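# Lift the holed cloth off the lanterns and flatten it

## Task

Four arms are mounted in the scene frame (metres, heading in degrees counter-clockwise from +x): arm1 at x=+0.34 y=+0.74 z=+0.72 heading -90; arm2 at x=-0.34 y=+0.74 z=+0.72 heading -90; arm3 at x=-0.34 y=-0.74 z=+0.72 heading +90; arm4 at x=+0.34 y=-0.74 z=+0.72 heading +90. The lanterns poke up through holes in a cloth. Get the cloth free of all of them and lay it out flat. Each lantern has to finish upright at the spot it occupies now. The attempt fails if, at a moment when no gripper is holding the cloth, its mean height sinks by more than about a thumb's length in a single drop. At the end, open the grippers and pull the arms away. The result must stay in place on its own, without any robot holding it.

## Robot and tools

Setup: four identical i2rt Big YAM arms, named arm1, arm2, arm3 and arm4. Each has six revolute joints, a two-finger gripper and a wrist camera. arm1 and arm2 sit on the +y side facing -y; arm3 and arm4 sit on the -y side facing +y. Two fixed room cameras also exist: cam_high (wide view) and cam_low (narrower view), both 896x504. Wrist cameras are 504x504 fisheye. With joints 1 and 6 at zero and the hand level and pointing forward, the wrist camera rides on top of the hand and looks toward the fingertips. The hand can reach roughly 1.0 m from the joint1 axis.

Frames: one shared scene frame, origin on the floor, +z up, metres. "hand" means the point halfway between the fingertips; the hand's z axis runs along the fingers and the fingers open and close along its y axis. No call uses Cartesian poses, though: all motion is commanded in joint space.

execute_actions: argument "actions" is a list holding exactly one action object, or empty (an empty list only reports state and pictures). The action is keyed by robot name; each robot entry holds "joints", a dict of absolute targets by name, not offsets. Joint names, units and ranges: joint1_rad -2.879 to 2.879 (base yaw, positive counter-clockwise seen from above, 0 extends the arm the way its foot faces); joint2_rad 0 to 3.141 (shoulder, 0 has the upper arm pointing back roughly level, increasing lifts it up then forward); joint3_rad 0 to 3.019 (elbow, 0 folded, increasing opens); joint4_rad -1.692 to 1.57 (hand pitch, positive tips the fingers up); joint5_rad -1.57 to 1.57 (hand sideways, positive toward the arm's right); joint6_rad -2.094 to 2.094 (hand roll, positive clockwise viewed from behind the hand); gripper_m 0 to 0.093 metres of fingertip gap. Completion tolerances are ±0.045, 0.14, 0.09, 0.055, 0.03, 0.035 rad and ±0.003 m respectively. Any number of arms and joints may appear in one action; they all start at once and may finish at different times. One action runs at most 15 s. Optional "cameras" lists which cameras to image (names above or "all"; omitted or null means all, [] means none). The "pictures" line gives the order of returned images. An unknown key, camera name or value outside a range rejects the whole call and nothing moves.

Omitted joints or arms are not frozen: they may keep driving toward an earlier target. Each joint moves at its own rate, so the hand can sweep a wide arc between postures; plan clearance. A target very near the current reading may produce no motion.

Result lines: joint_positions reports current readings. joint_status tells how each commanded motion ended: done, "off_target" (stopped short, may still push), "contact_stop" or "time_out" (target dropped, holds where it stopped; but a timed-out joint may keep a target within 0.375, 0.375, 0.113, 0.225, 0.075, 0.3 rad for joints 1 to 6 and keep pushing, listed under on_its_own). "not_followed" plus "joint command not followed" and a "cause:" line means a self/inter-arm collision check blocked that arm's joints (its gripper command still runs); the arm may retry those targets later. on_its_own covers uncommanded behaviour; "held at" there is a target, not a position. To relieve pushing, command a joint to its reported position. MOTOR HOT appears at 85 °C; at 100 °C an OVER-TEMPERATURE FAULT drops that arm until it cools, and its keys read "limit_stop_at_motor_heat" (resend targets afterwards). Holding loads and pushing raise heat, even while you think.

wait: "seconds" from 0 to 10; nothing new is commanded, returns the same state and images as an empty action.

zoom_image: "camera" (one camera name) and "region" [x0, y0, x1, y1] in pixels of that camera's latest full image, origin top-left, at most 504x504.

read_manual: optional "section", only "licences"; no motion.

finished_scene: "scene" integer 1 or 2; ends that scene irreversibly after the last command is held and reports success. Replying without any tool call ends everything.

If a result reports a stop, later motion calls and finished_scene in the same reply are skipped. The simulation runs on while the model thinks, holding the last command.

Hazards: the arms do not halt on contact and can press very hard. Squeezing two robots together fails and ends the run; a hard collision may too. The collision check ignores fingers, gripper housings and wrist cameras between arms and can act late. Knocking any rigid object (such as a lantern) over or out of the work area fails the task; cloth is exempt. Never let go of the cloth high up so it falls; keep it gripped while lowering. Avoid drops, slips, slams and hard pushes, and finish with grippers open and arms moved away.

Each tool is called after "Request:" by a JSON object that holds its "fn" and its "kwargs".

## Session

Request:
{"fn": "execute_actions", "kwargs": {"actions": []}}

Scene clock: 0.00 s.
Motor temperatures (°C, as the motors report them): arm1=[27 25 25 29 25 26] | arm2=[26 27 26 29 27 28] | arm3=[28 27 29 26 29 25] | arm4=[30 29 28 28 29 25]
arm1.joint_positions: joint1_rad=-0.007 joint2_rad=+0.438 joint3_rad=+1.453 joint4_rad=-1.538 joint5_rad=+0.001 joint6_rad=-0.008 gripper_m=+0.094
arm1.joint_status: not commanded
arm1.hand: x=+0.3350 y=+0.6211 z=+1.3446 quat_wxyz=(-0.356, -0.606, -0.616, +0.355) (m; scene frame)
arm2.joint_positions: joint1_rad=+0.008 joint2_rad=+0.454 joint3_rad=+1.467 joint4_rad=-1.531 joint5_rad=+0.014 joint6_rad=+0.012 gripper_m=+0.094
arm2.joint_status: not commanded
arm2.hand: x=-0.3263 y=+0.6184 z=+1.2890 quat_wxyz=(-0.361, -0.600, -0.619, +0.355) (m; scene frame)
arm3.joint_positions: joint1_rad=-0.012 joint2_rad=+0.435 joint3_rad=+1.452 joint4_rad=-1.533 joint5_rad=+0.010 joint6_rad=+0.015 gripper_m=+0.094
arm3.joint_status: not commanded
arm3.hand: x=-0.3242 y=-0.6116 z=+1.3689 quat_wxyz=(-0.355, +0.596, -0.630, -0.349) (m; scene frame)
arm4.joint_positions: joint1_rad=-0.011 joint2_rad=+0.438 joint3_rad=+1.450 joint4_rad=-1.540 joint5_rad=-0.011 joint6_rad=-0.005 gripper_m=+0.094
arm4.joint_status: not commanded
arm4.hand: x=+0.3304 y=-0.6175 z=+1.3038 quat_wxyz=(-0.346, +0.624, -0.603, -0.358) (m; scene frame)
pictures: arm1_cam_wrist, arm2_cam_wrist, arm3_cam_wrist, arm4_cam_wrist, cam_high, cam_low
Images, in order (width x height): arm1_cam_wrist 504x504, arm2_cam_wrist 504x504, arm3_cam_wrist 504x504, arm4_cam_wrist 504x504, cam_high 896x504, cam_low 896x504.

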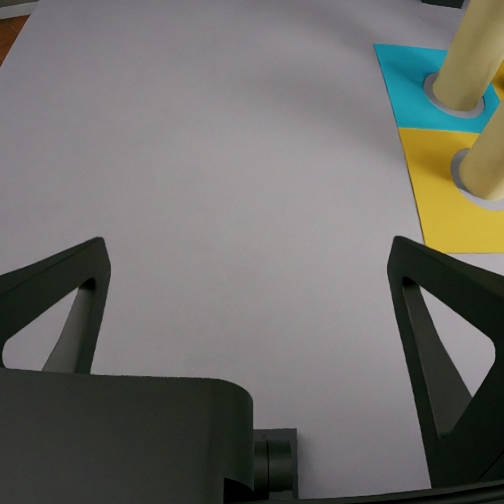

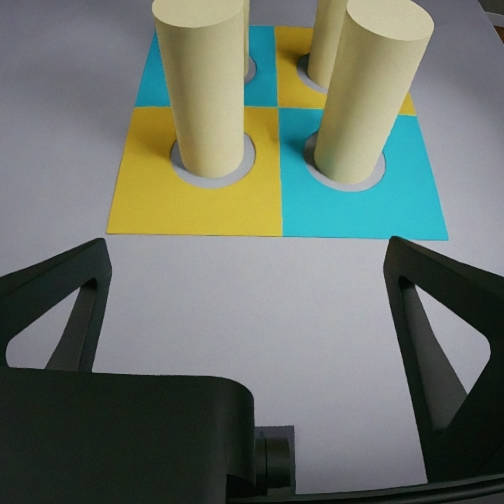

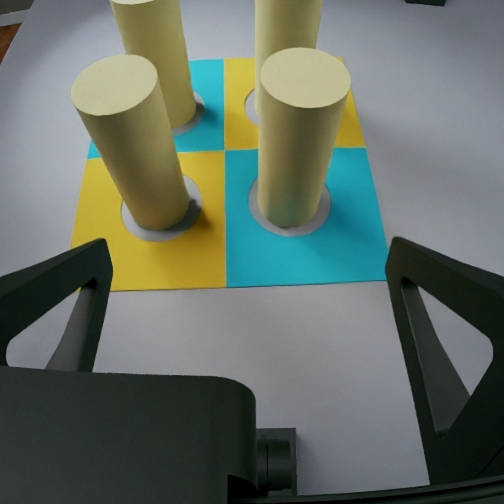

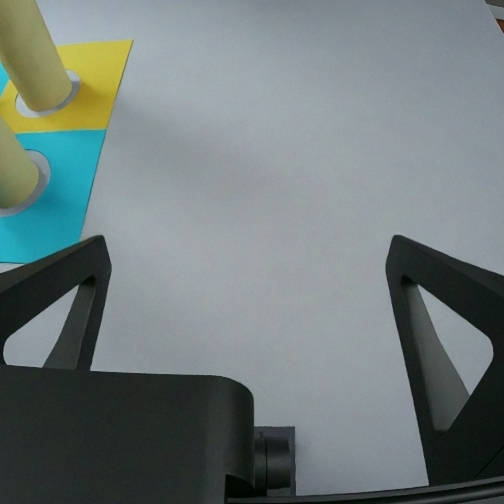

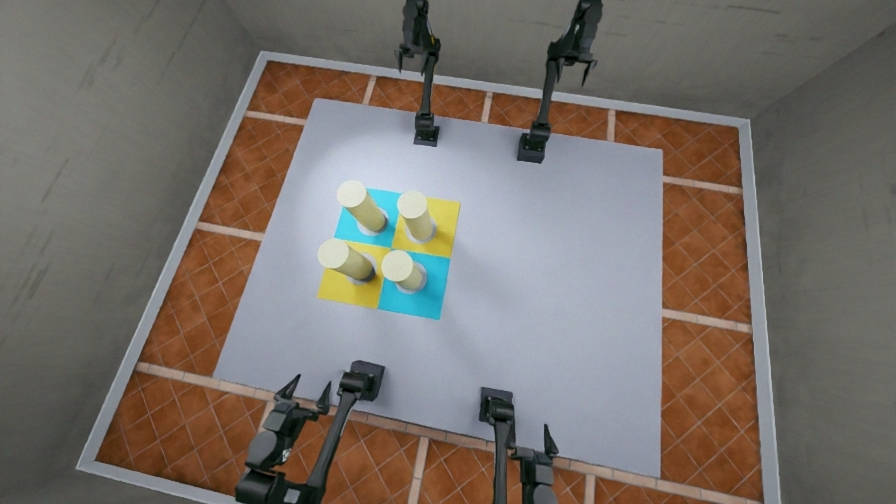

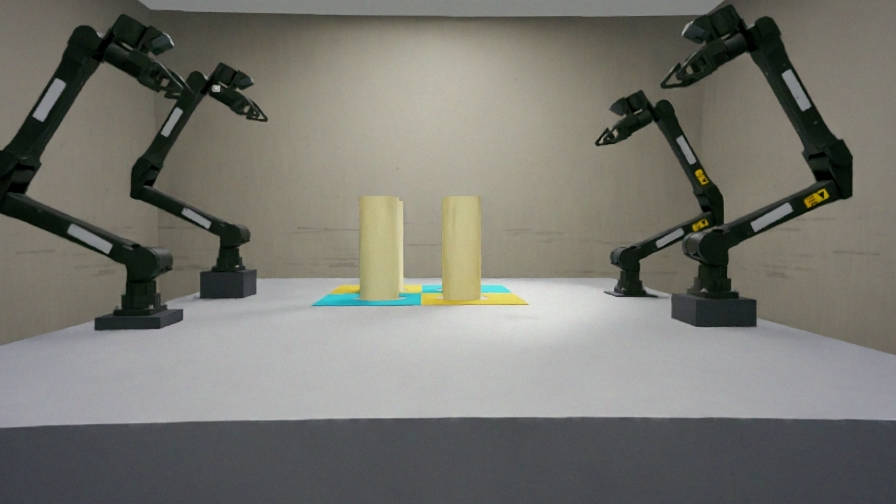

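Request:
{"fn": "zoom_image", "kwargs": {"camera": "cam_high", "region": [290, 110, 570, 430]}}

Request:
{"fn": "zoom_image", "kwargs": {"camera": "cam_low", "region": [290, 180, 550, 330]}}

Region (290, 110, 570, 430) of cam_high's 896x504 image, scaled by 1.575, with more detail than that image has; it fills the left 441 columns of this view, and the rest is white.

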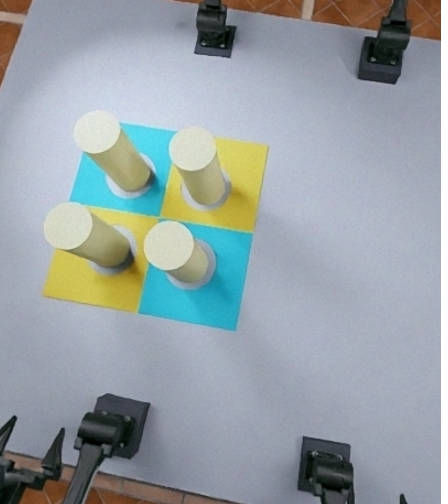

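Region (290, 180, 550, 330) of cam_low's 896x504 image, scaled by 1.938, with more detail than that image has; it fills the top 291 rows of this view, and the rest is white.

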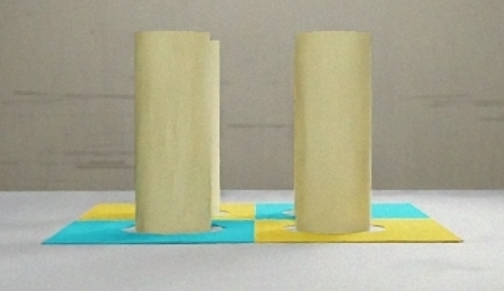

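Request:
{"fn": "execute_actions", "kwargs": {"actions": [{"arm1":{"joints":{"joint1_rad":-0.744,"joint2_rad":1.1}},"arm2":{"joints":{"joint1_rad":-0.737,"joint2_rad":1.1,"joint6_rad":-1.5}},"arm3":{"joints":{"joint1_rad":0.782,"joint2_rad":1.1,"joint6_rad":1.5}},"arm4":{"joints":{"joint1_rad":0.747,"joint2_rad":1.1}}}], "cameras": []}}

Request:
{"fn": "execute_actions", "kwargs": {"actions": [{"arm1":{"joints":{"joint2_rad":1.973,"joint3_rad":1.634,"joint4_rad":-1.232}},"arm2":{"joints":{"joint2_rad":1.910,"joint3_rad":1.704,"joint4_rad":-1.364}},"arm3":{"joints":{"joint2_rad":1.887,"joint3_rad":1.435,"joint4_rad":-1.119}},"arm4":{"joints":{"joint2_rad":1.862,"joint3_rad":1.573,"joint4_rad":-1.281}}}]}}

Scene clock: 122.13 s.
Motor temperatures (°C, as the motors report them): arm1=[27 26 32 29 25 26] | arm2=[26 28 31 30 27 28] | arm3=[28 28 36 27 29 25] | arm4=[30 30 32 28 29 25]
arm1.joint_positions: joint1_rad=-0.745 joint2_rad=+1.111 joint3_rad=+1.454 joint4_rad=-1.538 joint5_rad=+0.000 joint6_rad=-0.008 gripper_m=+0.094
arm1.joint_status: all done
arm1.hand: x=+0.0915 y=+0.4706 z=+1.1910 quat_wxyz=(-0.079, -0.895, -0.405, +0.172) (m; scene frame)
arm2.joint_positions: joint1_rad=-0.736 joint2_rad=+1.111 joint3_rad=+1.470 joint4_rad=-1.531 joint5_rad=+0.013 joint6_rad=-1.486 gripper_m=+0.094
arm2.joint_status: all done
arm2.hand: x=-0.5696 y=+0.4644 z=+1.1407 quat_wxyz=(+0.069, -0.375, -0.904, +0.193) (m; scene frame)
arm3.joint_positions: joint1_rad=+0.785 joint2_rad=+1.104 joint3_rad=+1.452 joint4_rad=-1.533 joint5_rad=+0.011 joint6_rad=+1.489 gripper_m=+0.094
arm3.joint_status: all done
arm3.hand: x=-0.5821 y=-0.4722 z=+1.2163 quat_wxyz=(+0.066, +0.402, -0.895, -0.179) (m; scene frame)
arm4.joint_positions: joint1_rad=+0.748 joint2_rad=+1.111 joint3_rad=+1.450 joint4_rad=-1.540 joint5_rad=-0.010 joint6_rad=-0.005 gripper_m=+0.094
arm4.joint_status: all done
arm4.hand: x=+0.0775 y=-0.4831 z=+1.1490 quat_wxyz=(-0.066, +0.909, -0.375, -0.171) (m; scene frame)
pictures: none
No camera images: the call's "cameras" was empty. Leave "cameras" out to get every camera's image.

Scene clock: 123.70 s.
Motor temperatures (°C, as the motors report them): arm1=[27 27 33 29 25 26] | arm2=[26 28 32 30 27 28] | arm3=[28 28 36 27 29 25] | arm4=[30 30 33 28 29 25]
arm1.joint_positions: joint1_rad=-0.745 joint2_rad=+1.999 joint3_rad=+1.610 joint4_rad=-1.239 joint5_rad=+0.000 joint6_rad=-0.008 gripper_m=+0.094
arm1.joint_status: all done
arm1.hand: x=-0.0515 y=+0.3079 z=+0.8480 quat_wxyz=(+0.009, -0.911, -0.412, -0.026) (m; scene frame)
arm2.joint_positions: joint1_rad=-0.736 joint2_rad=+1.922 joint3_rad=+1.686 joint4_rad=-1.369 joint5_rad=+0.013 joint6_rad=-1.487 gripper_m=+0.094
arm2.joint_status: all done
arm2.hand: x=-0.7085 y=+0.3000 z=+0.8639 quat_wxyz=(+0.004, -0.382, -0.924, -0.012) (m; scene frame)
arm3.joint_positions: joint1_rad=+0.785 joint2_rad=+1.906 joint3_rad=+1.429 joint4_rad=-1.129 joint5_rad=+0.011 joint6_rad=+1.491 gripper_m=+0.094
arm3.joint_status: all done
arm3.hand: x=-0.7088 y=-0.3487 z=+0.8587 quat_wxyz=(-0.004, +0.412, -0.911, +0.019) (m; scene frame)
arm4.joint_positions: joint1_rad=+0.748 joint2_rad=+1.886 joint3_rad=+1.557 joint4_rad=-1.291 joint5_rad=-0.010 joint6_rad=-0.005 gripper_m=+0.094
arm4.joint_status: all done
arm4.hand: x=-0.0560 y=-0.3486 z=+0.8517 quat_wxyz=(+0.014, +0.924, -0.382, +0.021) (m; scene frame)
pictures: arm1_cam_wrist, arm2_cam_wrist, arm3_cam_wrist, arm4_cam_wrist, cam_high, cam_low
Images, in order (width x height): arm1_cam_wrist 504x504, arm2_cam_wrist 504x504, arm3_cam_wrist 504x504, arm4_cam_wrist 504x504, cam_high 896x504, cam_low 896x504.

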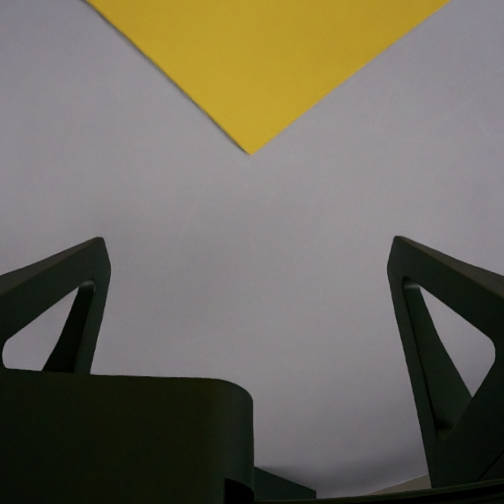

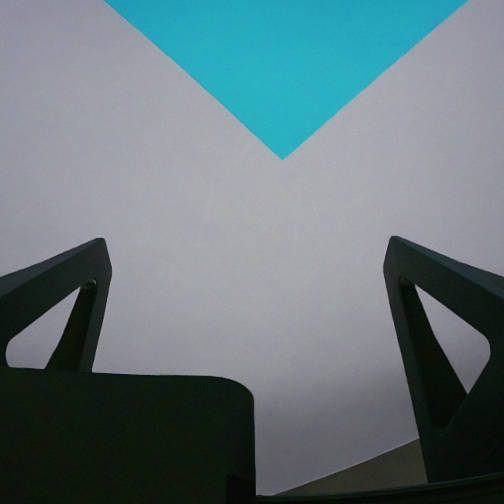

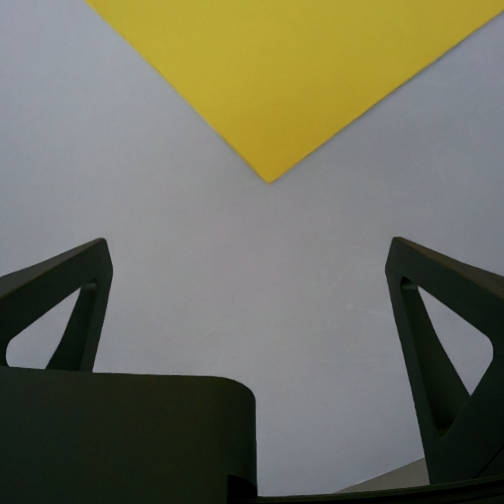

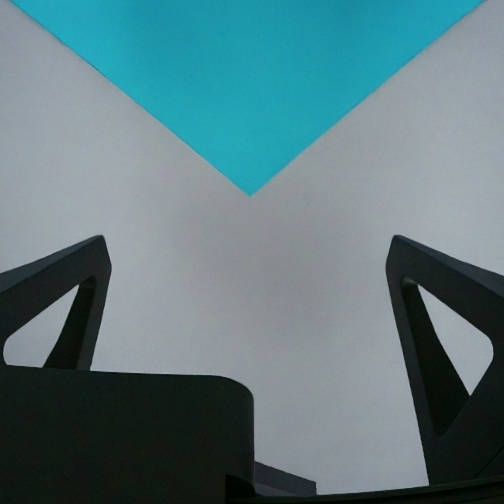

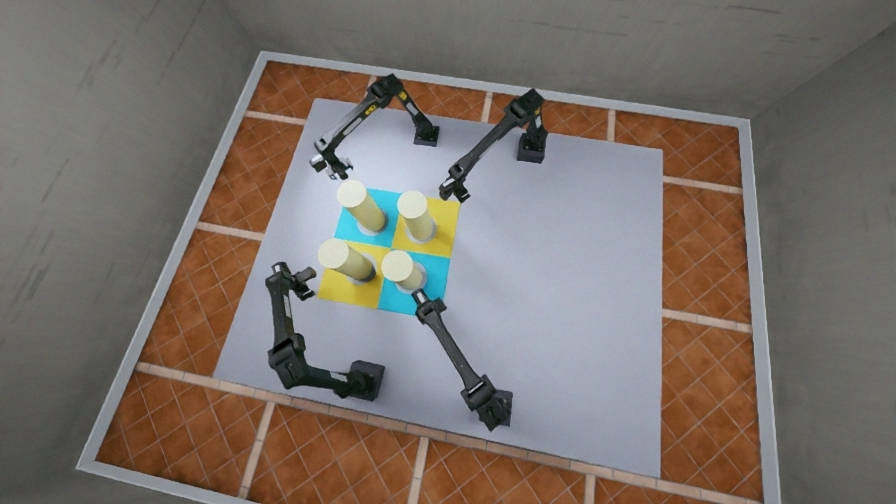

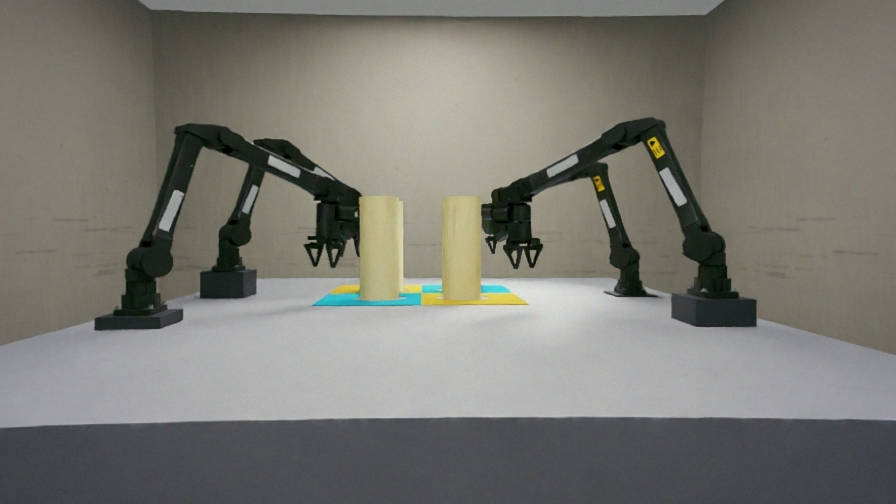

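Request:
{"fn": "execute_actions", "kwargs": {"actions": [{"arm1":{"joints":{"joint2_rad":2.04,"joint3_rad":1.40,"joint4_rad":-0.62,"gripper_m":0.07}},"arm2":{"joints":{"joint2_rad":2.05,"joint3_rad":1.58,"joint4_rad":-1.075,"joint5_rad":-0.3,"joint6_rad":-1.57,"gripper_m":0.07}},"arm3":{"joints":{"joint1_rad":0.812,"joint2_rad":2.01,"joint3_rad":1.262,"joint4_rad":-0.79,"joint5_rad":0.3,"joint6_rad":1.57,"gripper_m":0.07}},"arm4":{"joints":{"joint2_rad":1.86,"joint3_rad":1.225,"joint4_rad":-0.63,"gripper_m":0.07}}}]}}

Scene clock: 177.17 s.
Motor temperatures (°C, as the motors report them): arm1=[27 33 37 29 25 26] | arm2=[26 32 35 29 27 28] | arm3=[28 34 37 27 29 25] | arm4=[30 35 35 28 29 25]
arm1.joint_positions: joint1_rad=-0.745 joint2_rad=+2.044 joint3_rad=+1.388 joint4_rad=-0.636 joint5_rad=+0.000 joint6_rad=-0.008 gripper_m=+0.070
arm1.joint_status: all done
arm1.hand: x=-0.0815 y=+0.2737 z=+0.7589 quat_wxyz=(-0.059, -0.902, -0.408, +0.128) (m; scene frame)
arm2.joint_positions: joint1_rad=-0.736 joint2_rad=+2.053 joint3_rad=+1.570 joint4_rad=-1.086 joint5_rad=-0.298 joint6_rad=-1.556 gripper_m=+0.070
arm2.joint_status: all done
arm2.hand: x=-0.6803 y=+0.2518 z=+0.7556 quat_wxyz=(-0.137, -0.345, -0.927, +0.057) (m; scene frame)
arm3.joint_positions: joint1_rad=+0.811 joint2_rad=+2.027 joint3_rad=+1.257 joint4_rad=-0.803 joint5_rad=+0.296 joint6_rad=+1.559 gripper_m=+0.070
arm3.joint_status: all done
arm3.hand: x=-0.6734 y=-0.3377 z=+0.7502 quat_wxyz=(-0.130, +0.388, -0.911, -0.052) (m; scene frame)
arm4.joint_positions: joint1_rad=+0.748 joint2_rad=+1.868 joint3_rad=+1.223 joint4_rad=-0.648 joint5_rad=-0.010 joint6_rad=-0.005 gripper_m=+0.070
arm4.joint_status: all done
arm4.hand: x=-0.0678 y=-0.3366 z=+0.7576 quat_wxyz=(-0.049, +0.916, -0.378, -0.129) (m; scene frame)
pictures: arm1_cam_wrist, arm2_cam_wrist, arm3_cam_wrist, arm4_cam_wrist, cam_high, cam_low
Images, in order (width x height): arm1_cam_wrist 504x504, arm2_cam_wrist 504x504, arm3_cam_wrist 504x504, arm4_cam_wrist 504x504, cam_high 896x504, cam_low 896x504.

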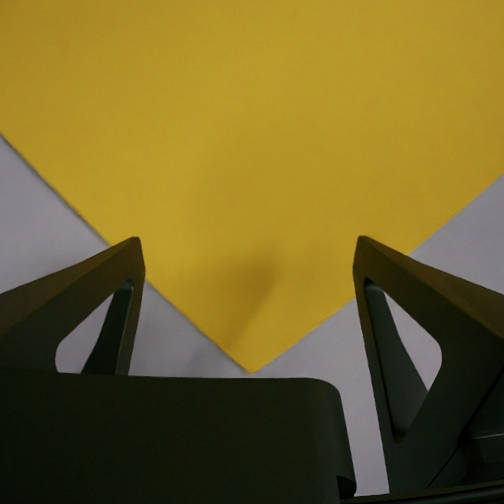

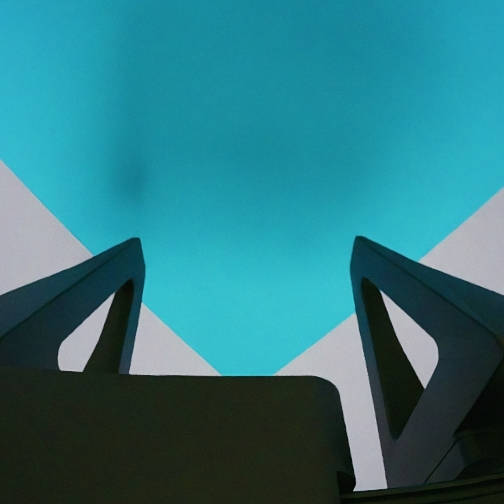

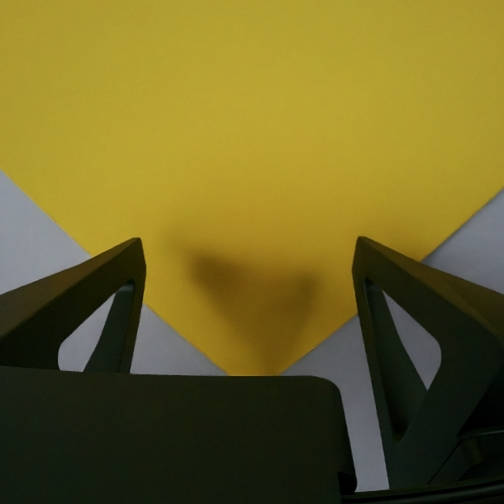

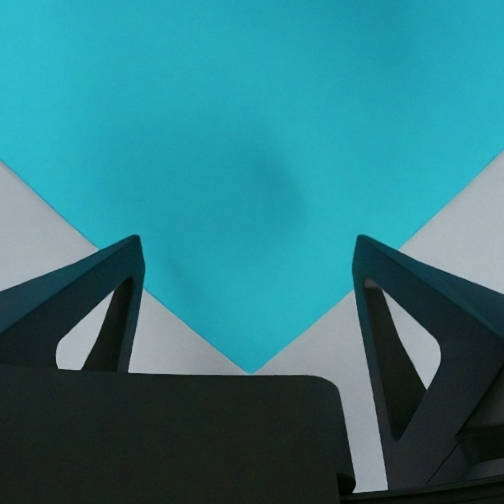

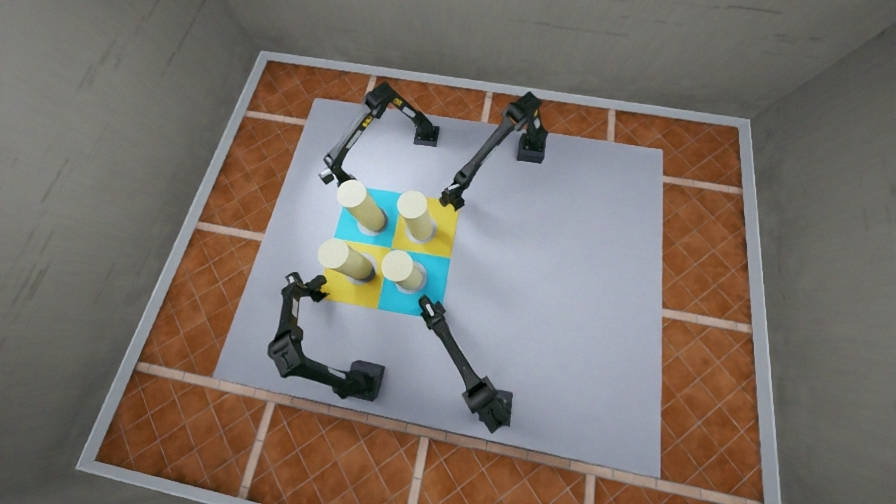

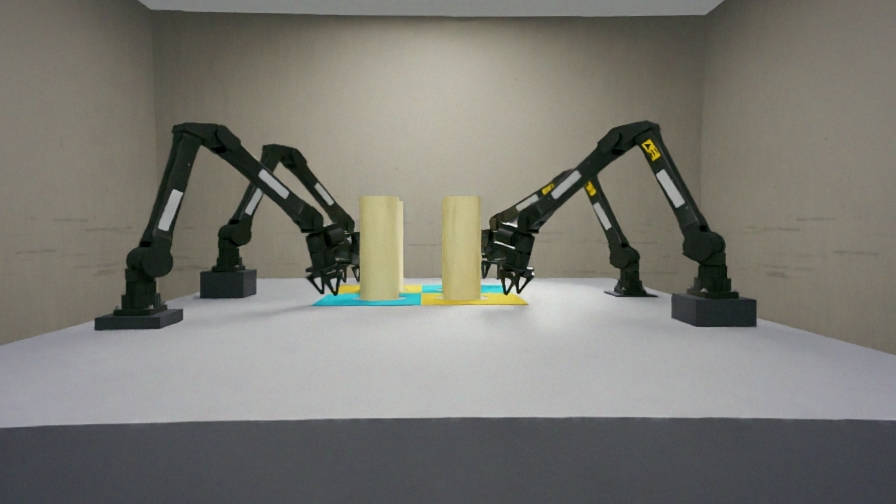

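Request:
{"fn": "execute_actions", "kwargs": {"actions": [{"arm1":{"joints":{"joint2_rad":2.10,"joint4_rad":-0.57,"gripper_m":0.06}},"arm2":{"joints":{"joint2_rad":2.10,"joint4_rad":-1.025,"gripper_m":0.06}},"arm3":{"joints":{"joint2_rad":2.06,"joint4_rad":-0.74,"gripper_m":0.06}},"arm4":{"joints":{"joint2_rad":1.925,"joint4_rad":-0.57,"gripper_m":0.06}}}], "cameras": ["cam_low"]}}

Request:
{"fn": "zoom_image", "kwargs": {"camera": "cam_low", "region": [290, 240, 550, 320]}}

Scene clock: 187.73 s.
Motor temperatures (°C, as the motors report them): arm1=[27 33 36 29 25 26] | arm2=[26 32 35 29 27 28] | arm3=[28 34 37 27 30 25] | arm4=[30 35 34 28 29 25]
arm1.joint_positions: joint1_rad=-0.745 joint2_rad=+2.087 joint3_rad=+1.388 joint4_rad=-0.586 joint5_rad=+0.000 joint6_rad=-0.008 gripper_m=+0.060
arm1.joint_status: all done
arm1.hand: x=-0.0844 y=+0.2703 z=+0.7364 quat_wxyz=(-0.061, -0.902, -0.408, +0.131) (m; scene frame)
arm2.joint_positions: joint1_rad=-0.736 joint2_rad=+2.067 joint3_rad=+1.570 joint4_rad=-1.037 joint5_rad=-0.298 joint6_rad=-1.557 gripper_m=+0.060
arm2.joint_status: all done
arm2.hand: x=-0.6869 y=+0.2440 z=+0.7474 quat_wxyz=(-0.131, -0.342, -0.928, +0.073) (m; scene frame)
arm3.joint_positions: joint1_rad=+0.811 joint2_rad=+2.042 joint3_rad=+1.257 joint4_rad=-0.754 joint5_rad=+0.296 joint6_rad=+1.560 gripper_m=+0.060
arm3.joint_status: all done
arm3.hand: x=-0.6797 y=-0.3317 z=+0.7426 quat_wxyz=(-0.124, +0.386, -0.912, -0.067) (m; scene frame)
arm4.joint_positions: joint1_rad=+0.748 joint2_rad=+1.916 joint3_rad=+1.223 joint4_rad=-0.588 joint5_rad=-0.010 joint6_rad=-0.005 gripper_m=+0.060
arm4.joint_status: all done
arm4.hand: x=-0.0732 y=-0.3311 z=+0.7350 quat_wxyz=(-0.051, +0.915, -0.377, -0.135) (m; scene frame)
pictures: cam_low
Images, in order (width x height): cam_low 896x504.

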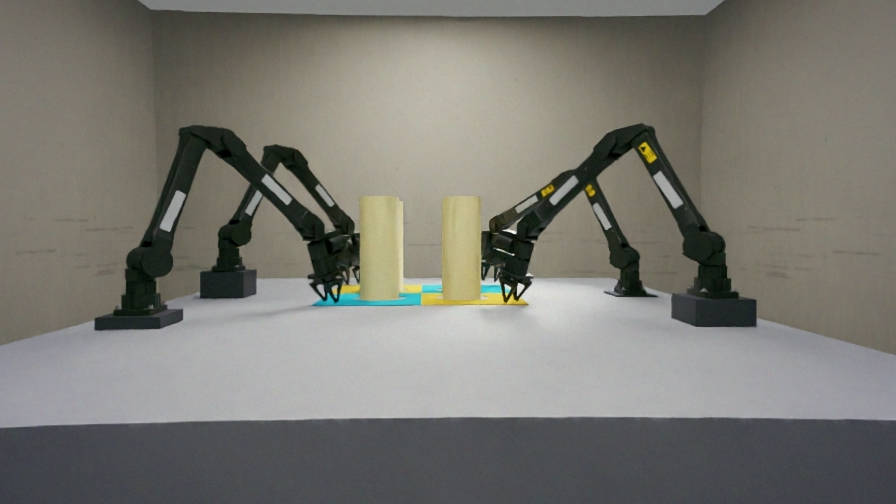

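Region (290, 240, 550, 320) of cam_low's 896x504 image, scaled by 1.938, with more detail than that image has; it fills the top 155 rows of this view, and the rest is white.

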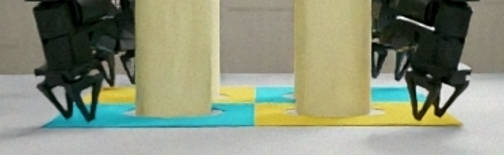

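Request:
{"fn": "execute_actions", "kwargs": {"actions": [{"arm1":{"joints":{"joint2_rad":2.13}},"arm2":{"joints":{"joint2_rad":2.14}},"arm3":{"joints":{"joint2_rad":2.105}},"arm4":{"joints":{"joint2_rad":1.955}}}], "cameras": []}}

Scene clock: 193.43 s.
Motor temperatures (°C, as the motors report them): arm1=[27 33 36 29 25 26] | arm2=[26 32 35 29 27 28] | arm3=[28 34 36 27 30 25] | arm4=[30 35 34 28 29 25]
arm1.joint_positions: joint1_rad=-0.745 joint2_rad=+2.093 joint3_rad=+1.388 joint4_rad=-0.583 joint5_rad=+0.000 joint6_rad=-0.008 gripper_m=+0.060
arm1.joint_status: all done
arm1.hand: x=-0.0841 y=+0.2705 z=+0.7332 quat_wxyz=(-0.060, -0.902, -0.408, +0.130) (m; scene frame)
arm2.joint_positions: joint1_rad=-0.737 joint2_rad=+2.102 joint3_rad=+1.570 joint4_rad=-1.036 joint5_rad=-0.304 joint6_rad=-1.557 gripper_m=+0.060
arm2.joint_status: all done
arm2.hand: x=-0.6842 y=+0.2466 z=+0.7277 quat_wxyz=(-0.139, -0.344, -0.927, +0.059) (m; scene frame)
arm3.joint_positions: joint1_rad=+0.813 joint2_rad=+2.062 joint3_rad=+1.259 joint4_rad=-0.752 joint5_rad=+0.302 joint6_rad=+1.560 gripper_m=+0.060
arm3.joint_status: all done
arm3.hand: x=-0.6775 y=-0.3334 z=+0.7334 quat_wxyz=(-0.130, +0.387, -0.911, -0.061) (m; scene frame)
arm4.joint_positions: joint1_rad=+0.748 joint2_rad=+1.924 joint3_rad=+1.223 joint4_rad=-0.585 joint5_rad=-0.010 joint6_rad=-0.005 gripper_m=+0.060
arm4.joint_status: all done
arm4.hand: x=-0.0730 y=-0.3314 z=+0.7308 quat_wxyz=(-0.050, +0.915, -0.377, -0.133) (m; scene frame)
pictures: none
No camera images: the call's "cameras" was empty. Leave "cameras" out to get every camera's image.

All appear in contact (q4/q5 deflecting). Close.

Request:
{"fn": "execute_actions", "kwargs": {"actions": [{"arm1":{"joints":{"gripper_m":0}},"arm2":{"joints":{"gripper_m":0}},"arm3":{"joints":{"gripper_m":0}},"arm4":{"joints":{"gripper_m":0}}}]}}

Scene clock: 198.47 s.
Motor temperatures (°C, as the motors report them): arm1=[27 33 36 29 25 26] | arm2=[26 32 34 29 27 28] | arm3=[28 33 36 27 30 25] | arm4=[30 34 34 28 29 25]
arm1.joint_positions: joint1_rad=-0.745 joint2_rad=+2.093 joint3_rad=+1.388 joint4_rad=-0.578 joint5_rad=+0.000 joint6_rad=-0.008 gripper_m=+0.001
arm1.joint_status: all done
arm1.hand: x=-0.0850 y=+0.2698 z=+0.7335 quat_wxyz=(-0.061, -0.901, -0.408, +0.132) (m; scene frame)
arm2.joint_positions: joint1_rad=-0.733 joint2_rad=+2.102 joint3_rad=+1.570 joint4_rad=-1.029 joint5_rad=-0.315 joint6_rad=-1.558 gripper_m=+0.003
arm2.joint_status: all done
arm2.hand: x=-0.6820 y=+0.2429 z=+0.7283 quat_wxyz=(-0.143, -0.341, -0.927, +0.064) (m; scene frame)
arm3.joint_positions: joint1_rad=+0.810 joint2_rad=+2.062 joint3_rad=+1.259 joint4_rad=-0.748 joint5_rad=+0.313 joint6_rad=+1.560 gripper_m=+0.002
arm3.joint_status: all done
arm3.hand: x=-0.6762 y=-0.3304 z=+0.7341 quat_wxyz=(-0.134, +0.385, -0.911, -0.065) (m; scene frame)
arm4.joint_positions: joint1_rad=+0.748 joint2_rad=+1.924 joint3_rad=+1.223 joint4_rad=-0.581 joint5_rad=-0.010 joint6_rad=-0.005 gripper_m=+0.000
arm4.joint_status: all done
arm4.hand: x=-0.0736 y=-0.3308 z=+0.7311 quat_wxyz=(-0.051, +0.915, -0.377, -0.134) (m; scene frame)
pictures: arm1_cam_wrist, arm2_cam_wrist, arm3_cam_wrist, arm4_cam_wrist, cam_high, cam_low
Images, in order (width x height): arm1_cam_wrist 504x504, arm2_cam_wrist 504x504, arm3_cam_wrist 504x504, arm4_cam_wrist 504x504, cam_high 896x504, cam_low 896x504.

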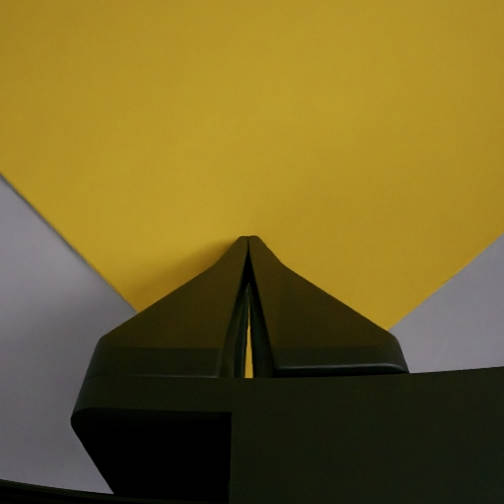

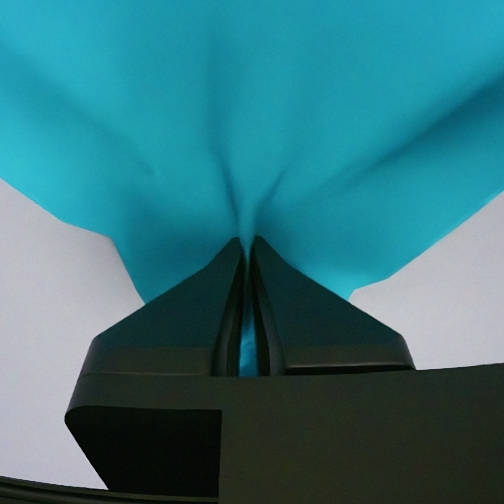

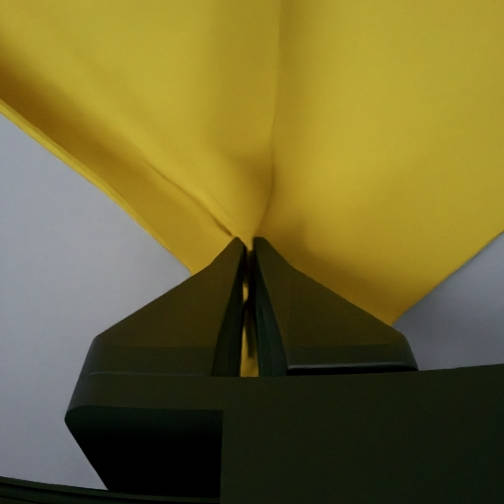

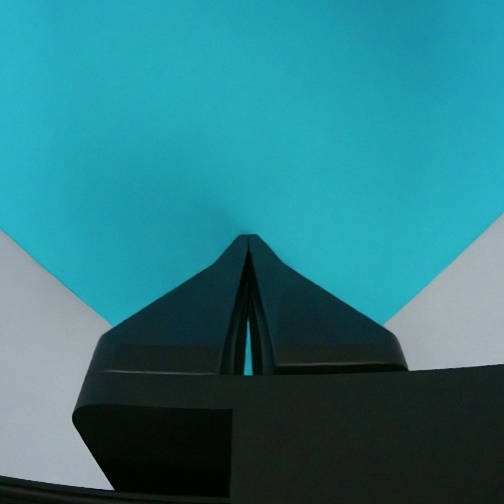

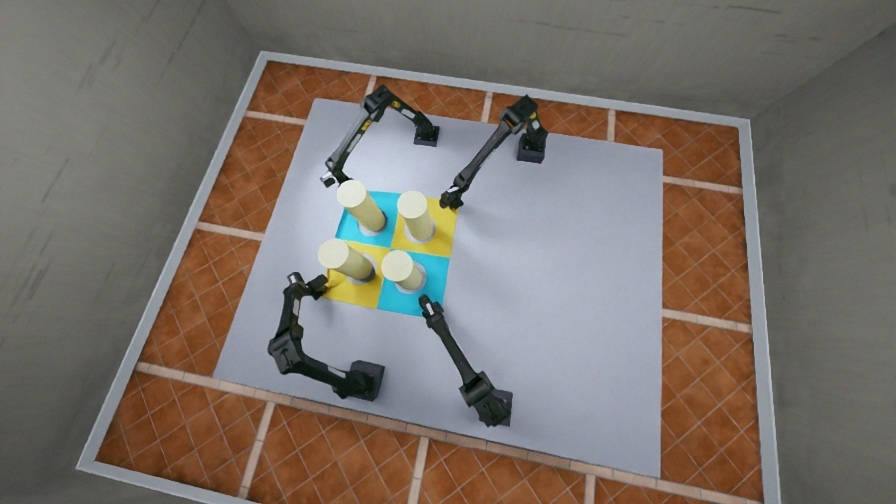

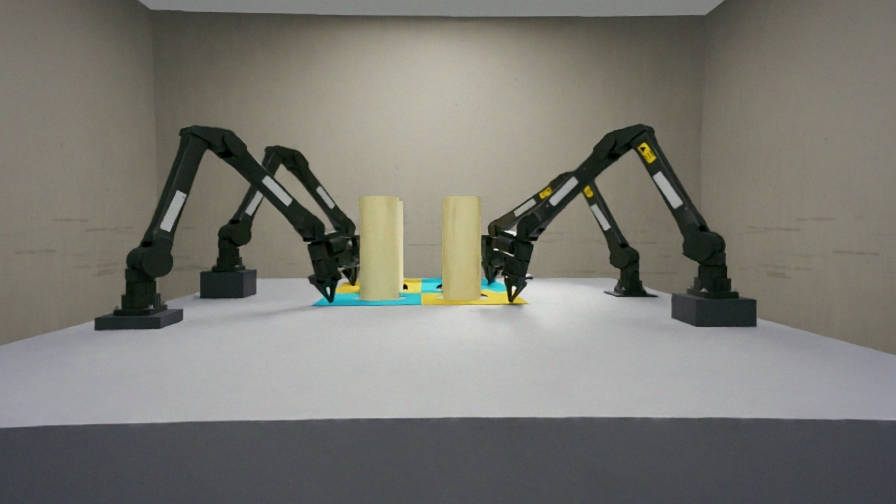

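Request:
{"fn": "execute_actions", "kwargs": {"actions": [{"arm1":{"joints":{"gripper_m":0.06}},"arm4":{"joints":{"gripper_m":0.06}}}], "cameras": []}}

Request:
{"fn": "execute_actions", "kwargs": {"actions": [{"arm1":{"joints":{"joint2_rad":2.17,"joint4_rad":-0.6}},"arm4":{"joints":{"joint2_rad":2.0,"joint4_rad":-0.6}}}], "cameras": []}}

Request:
{"fn": "execute_actions", "kwargs": {"actions": [{"arm1":{"joints":{"gripper_m":0}},"arm4":{"joints":{"gripper_m":0}}}], "cameras": ["arm1_cam_wrist","arm4_cam_wrist","arm3_cam_wrist"]}}

Scene clock: 208.60 s.
Motor temperatures (°C, as the motors report them): arm1=[27 33 36 29 25 26] | arm2=[26 32 34 29 27 28] | arm3=[28 33 36 27 29 25] | arm4=[30 34 34 28 29 25]
arm1.joint_positions: joint1_rad=-0.745 joint2_rad=+2.093 joint3_rad=+1.388 joint4_rad=-0.578 joint5_rad=+0.000 joint6_rad=-0.008 gripper_m=+0.060
arm1.joint_status: all done
arm1.hand: x=-0.0850 y=+0.2698 z=+0.7335 quat_wxyz=(-0.061, -0.901, -0.408, +0.132) (m; scene frame)
arm2.joint_positions: joint1_rad=-0.733 joint2_rad=+2.102 joint3_rad=+1.570 joint4_rad=-1.029 joint5_rad=-0.315 joint6_rad=-1.558 gripper_m=+0.003
arm2.joint_status: not commanded
arm2.hand: x=-0.6820 y=+0.2429 z=+0.7283 quat_wxyz=(-0.143, -0.341, -0.927, +0.064) (m; scene frame)
arm3.joint_positions: joint1_rad=+0.810 joint2_rad=+2.062 joint3_rad=+1.259 joint4_rad=-0.748 joint5_rad=+0.313 joint6_rad=+1.560 gripper_m=+0.002
arm3.joint_status: not commanded
arm3.hand: x=-0.6762 y=-0.3304 z=+0.7341 quat_wxyz=(-0.134, +0.385, -0.911, -0.065) (m; scene frame)
arm4.joint_positions: joint1_rad=+0.748 joint2_rad=+1.924 joint3_rad=+1.223 joint4_rad=-0.581 joint5_rad=-0.010 joint6_rad=-0.005 gripper_m=+0.060
arm4.joint_status: all done
arm4.hand: x=-0.0736 y=-0.3308 z=+0.7311 quat_wxyz=(-0.051, +0.915, -0.377, -0.134) (m; scene frame)
pictures: none
No camera images: the call's "cameras" was empty. Leave "cameras" out to get every camera's image.

Scene clock: 209.13 s.
Motor temperatures (°C, as the motors report them): arm1=[27 33 36 29 25 26] | arm2=[26 32 34 29 27 28] | arm3=[28 33 36 27 29 25] | arm4=[30 34 34 28 29 25]
arm1.joint_positions: joint1_rad=-0.745 joint2_rad=+2.095 joint3_rad=+1.388 joint4_rad=-0.579 joint5_rad=+0.000 joint6_rad=-0.008 gripper_m=+0.060
arm1.joint_status: all done
arm1.hand: x=-0.0845 y=+0.2703 z=+0.7318 quat_wxyz=(-0.060, -0.902, -0.408, +0.130) (m; scene frame)
arm2.joint_positions: joint1_rad=-0.733 joint2_rad=+2.102 joint3_rad=+1.570 joint4_rad=-1.029 joint5_rad=-0.315 joint6_rad=-1.558 gripper_m=+0.003
arm2.joint_status: not commanded
arm2.hand: x=-0.6820 y=+0.2429 z=+0.7283 quat_wxyz=(-0.143, -0.341, -0.927, +0.064) (m; scene frame)
arm3.joint_positions: joint1_rad=+0.810 joint2_rad=+2.062 joint3_rad=+1.259 joint4_rad=-0.748 joint5_rad=+0.313 joint6_rad=+1.560 gripper_m=+0.002
arm3.joint_status: not commanded
arm3.hand: x=-0.6762 y=-0.3304 z=+0.7341 quat_wxyz=(-0.134, +0.385, -0.911, -0.065) (m; scene frame)
arm4.joint_positions: joint1_rad=+0.748 joint2_rad=+1.927 joint3_rad=+1.223 joint4_rad=-0.581 joint5_rad=-0.010 joint6_rad=-0.005 gripper_m=+0.060
arm4.joint_status: all done
arm4.hand: x=-0.0733 y=-0.3311 z=+0.7294 quat_wxyz=(-0.050, +0.915, -0.377, -0.133) (m; scene frame)
pictures: none
No camera images: the call's "cameras" was empty. Leave "cameras" out to get every camera's image.

Scene clock: 209.77 s.
Motor temperatures (°C, as the motors report them): arm1=[27 32 35 29 25 26] | arm2=[26 32 34 29 27 28] | arm3=[28 33 36 27 29 25] | arm4=[30 34 34 28 29 25]
arm1.joint_positions: joint1_rad=-0.745 joint2_rad=+2.099 joint3_rad=+1.396 joint4_rad=-0.579 joint5_rad=+0.001 joint6_rad=-0.008 gripper_m=+0.003
arm1.joint_status: all done
arm1.hand: x=-0.0868 y=+0.2680 z=+0.7323 quat_wxyz=(-0.061, -0.901, -0.408, +0.132) (m; scene frame)
arm2.joint_positions: joint1_rad=-0.733 joint2_rad=+2.102 joint3_rad=+1.570 joint4_rad=-1.029 joint5_rad=-0.315 joint6_rad=-1.558 gripper_m=+0.003
arm2.joint_status: not commanded
arm2.hand: x=-0.6820 y=+0.2429 z=+0.7283 quat_wxyz=(-0.143, -0.341, -0.927, +0.064) (m; scene frame)
arm3.joint_positions: joint1_rad=+0.810 joint2_rad=+2.062 joint3_rad=+1.259 joint4_rad=-0.748 joint5_rad=+0.313 joint6_rad=+1.560 gripper_m=+0.002
arm3.joint_status: not commanded
arm3.hand: x=-0.6762 y=-0.3304 z=+0.7341 quat_wxyz=(-0.134, +0.385, -0.911, -0.065) (m; scene frame)
arm4.joint_positions: joint1_rad=+0.748 joint2_rad=+1.927 joint3_rad=+1.230 joint4_rad=-0.581 joint5_rad=-0.010 joint6_rad=-0.005 gripper_m=+0.002
arm4.joint_status: all done
arm4.hand: x=-0.0757 y=-0.3286 z=+0.7320 quat_wxyz=(-0.052, +0.915, -0.377, -0.136) (m; scene frame)
pictures: arm1_cam_wrist, arm3_cam_wrist, arm4_cam_wrist
Images, in order (width x height): arm1_cam_wrist 504x504, arm3_cam_wrist 504x504, arm4_cam_wrist 504x504.

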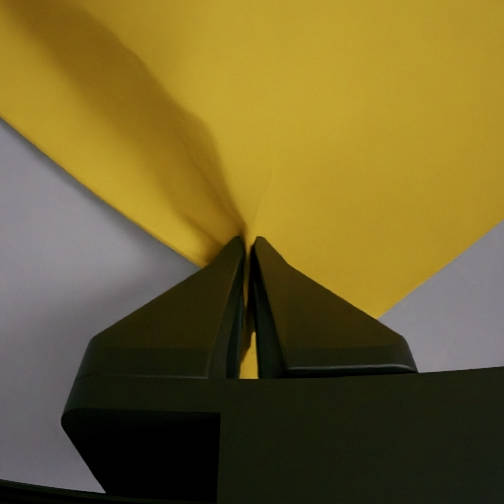

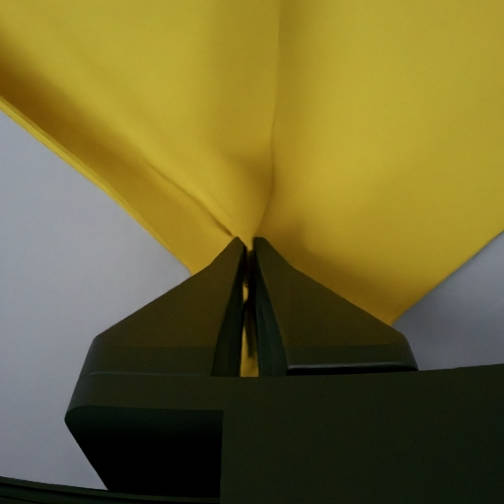

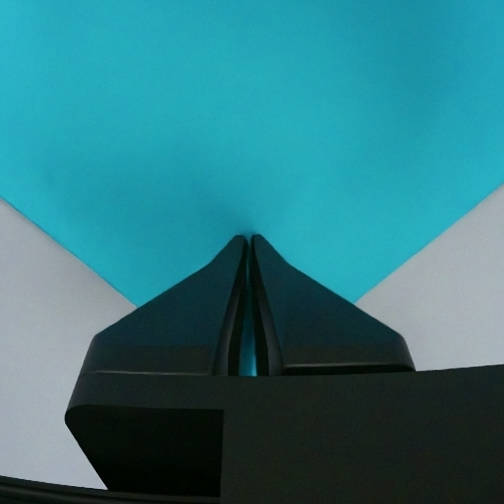

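Request:
{"fn": "execute_actions", "kwargs": {"actions": [{"arm4":{"joints":{"gripper_m":0.065}}}], "cameras": []}}

Request:
{"fn": "execute_actions", "kwargs": {"actions": [{"arm4":{"joints":{"joint2_rad":2.03,"joint3_rad":1.19,"joint4_rad":-0.62}}}], "cameras": []}}

Request:
{"fn": "execute_actions", "kwargs": {"actions": [{"arm4":{"joints":{"gripper_m":0}}}], "cameras": ["arm4_cam_wrist"]}}

Scene clock: 217.93 s.
Motor temperatures (°C, as the motors report them): arm1=[27 32 35 29 25 26] | arm2=[26 32 34 29 27 28] | arm3=[28 33 36 26 29 25] | arm4=[30 34 33 28 29 25]
arm1.joint_positions: joint1_rad=-0.745 joint2_rad=+2.099 joint3_rad=+1.396 joint4_rad=-0.579 joint5_rad=+0.001 joint6_rad=-0.008 gripper_m=+0.003
arm1.joint_status: not commanded
arm1.hand: x=-0.0868 y=+0.2680 z=+0.7323 quat_wxyz=(-0.061, -0.901, -0.408, +0.132) (m; scene frame)
arm2.joint_positions: joint1_rad=-0.733 joint2_rad=+2.102 joint3_rad=+1.570 joint4_rad=-1.029 joint5_rad=-0.315 joint6_rad=-1.558 gripper_m=+0.003
arm2.joint_status: not commanded
arm2.hand: x=-0.6820 y=+0.2429 z=+0.7283 quat_wxyz=(-0.143, -0.341, -0.927, +0.064) (m; scene frame)
arm3.joint_positions: joint1_rad=+0.810 joint2_rad=+2.062 joint3_rad=+1.259 joint4_rad=-0.748 joint5_rad=+0.313 joint6_rad=+1.560 gripper_m=+0.002
arm3.joint_status: not commanded
arm3.hand: x=-0.6762 y=-0.3304 z=+0.7341 quat_wxyz=(-0.134, +0.385, -0.911, -0.065) (m; scene frame)
arm4.joint_positions: joint1_rad=+0.748 joint2_rad=+1.933 joint3_rad=+1.230 joint4_rad=-0.581 joint5_rad=-0.010 joint6_rad=-0.005 gripper_m=+0.065
arm4.joint_status: all done
arm4.hand: x=-0.0752 y=-0.3291 z=+0.7289 quat_wxyz=(-0.051, +0.915, -0.377, -0.134) (m; scene frame)
pictures: none
No camera images: the call's "cameras" was empty. Leave "cameras" out to get every camera's image.

Scene clock: 218.43 s.
Motor temperatures (°C, as the motors report them): arm1=[27 32 35 29 25 26] | arm2=[26 32 34 29 27 28] | arm3=[28 33 36 26 29 25] | arm4=[30 34 33 28 29 25]
arm1.joint_positions: joint1_rad=-0.745 joint2_rad=+2.099 joint3_rad=+1.396 joint4_rad=-0.579 joint5_rad=+0.001 joint6_rad=-0.008 gripper_m=+0.003
arm1.joint_status: not commanded
arm1.hand: x=-0.0868 y=+0.2680 z=+0.7323 quat_wxyz=(-0.061, -0.901, -0.408, +0.132) (m; scene frame)
arm2.joint_positions: joint1_rad=-0.733 joint2_rad=+2.102 joint3_rad=+1.570 joint4_rad=-1.029 joint5_rad=-0.315 joint6_rad=-1.558 gripper_m=+0.003
arm2.joint_status: not commanded
arm2.hand: x=-0.6820 y=+0.2429 z=+0.7283 quat_wxyz=(-0.143, -0.341, -0.927, +0.064) (m; scene frame)
arm3.joint_positions: joint1_rad=+0.810 joint2_rad=+2.062 joint3_rad=+1.259 joint4_rad=-0.748 joint5_rad=+0.313 joint6_rad=+1.560 gripper_m=+0.002
arm3.joint_status: not commanded
arm3.hand: x=-0.6762 y=-0.3304 z=+0.7341 quat_wxyz=(-0.134, +0.385, -0.911, -0.065) (m; scene frame)
arm4.joint_positions: joint1_rad=+0.748 joint2_rad=+1.934 joint3_rad=+1.230 joint4_rad=-0.583 joint5_rad=-0.010 joint6_rad=-0.005 gripper_m=+0.065
arm4.joint_status: all done
arm4.hand: x=-0.0748 y=-0.3295 z=+0.7282 quat_wxyz=(-0.050, +0.915, -0.377, -0.132) (m; scene frame)
pictures: none
No camera images: the call's "cameras" was empty. Leave "cameras" out to get every camera's image.

Scene clock: 219.07 s.
Motor temperatures (°C, as the motors report them): arm1=[27 32 35 29 25 26] | arm2=[26 32 34 29 27 28] | arm3=[28 33 36 26 29 25] | arm4=[30 34 33 28 29 25]
arm1.joint_positions: joint1_rad=-0.745 joint2_rad=+2.099 joint3_rad=+1.396 joint4_rad=-0.579 joint5_rad=+0.001 joint6_rad=-0.008 gripper_m=+0.003
arm1.joint_status: not commanded
arm1.hand: x=-0.0868 y=+0.2680 z=+0.7323 quat_wxyz=(-0.061, -0.901, -0.408, +0.132) (m; scene frame)
arm2.joint_positions: joint1_rad=-0.733 joint2_rad=+2.102 joint3_rad=+1.570 joint4_rad=-1.029 joint5_rad=-0.315 joint6_rad=-1.558 gripper_m=+0.003
arm2.joint_status: not commanded
arm2.hand: x=-0.6820 y=+0.2429 z=+0.7283 quat_wxyz=(-0.143, -0.341, -0.927, +0.064) (m; scene frame)
arm3.joint_positions: joint1_rad=+0.810 joint2_rad=+2.062 joint3_rad=+1.259 joint4_rad=-0.748 joint5_rad=+0.313 joint6_rad=+1.560 gripper_m=+0.002
arm3.joint_status: not commanded
arm3.hand: x=-0.6762 y=-0.3304 z=+0.7341 quat_wxyz=(-0.134, +0.385, -0.911, -0.065) (m; scene frame)
arm4.joint_positions: joint1_rad=+0.748 joint2_rad=+1.934 joint3_rad=+1.230 joint4_rad=-0.583 joint5_rad=-0.009 joint6_rad=-0.005 gripper_m=+0.003
arm4.joint_status: all done
arm4.hand: x=-0.0745 y=-0.3292 z=+0.7282 quat_wxyz=(-0.051, +0.915, -0.378, -0.132) (m; scene frame)
pictures: arm4_cam_wrist
Images, in order (width x height): arm4_cam_wrist 504x504.

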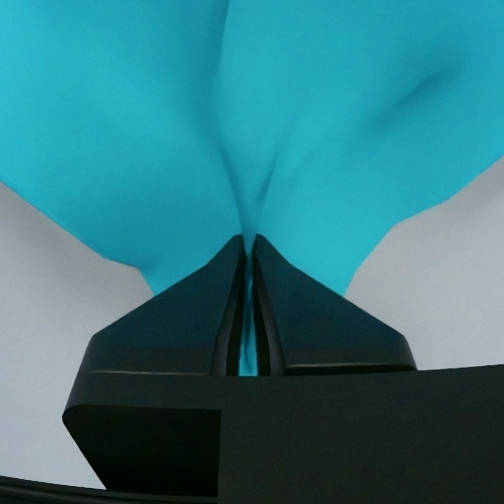

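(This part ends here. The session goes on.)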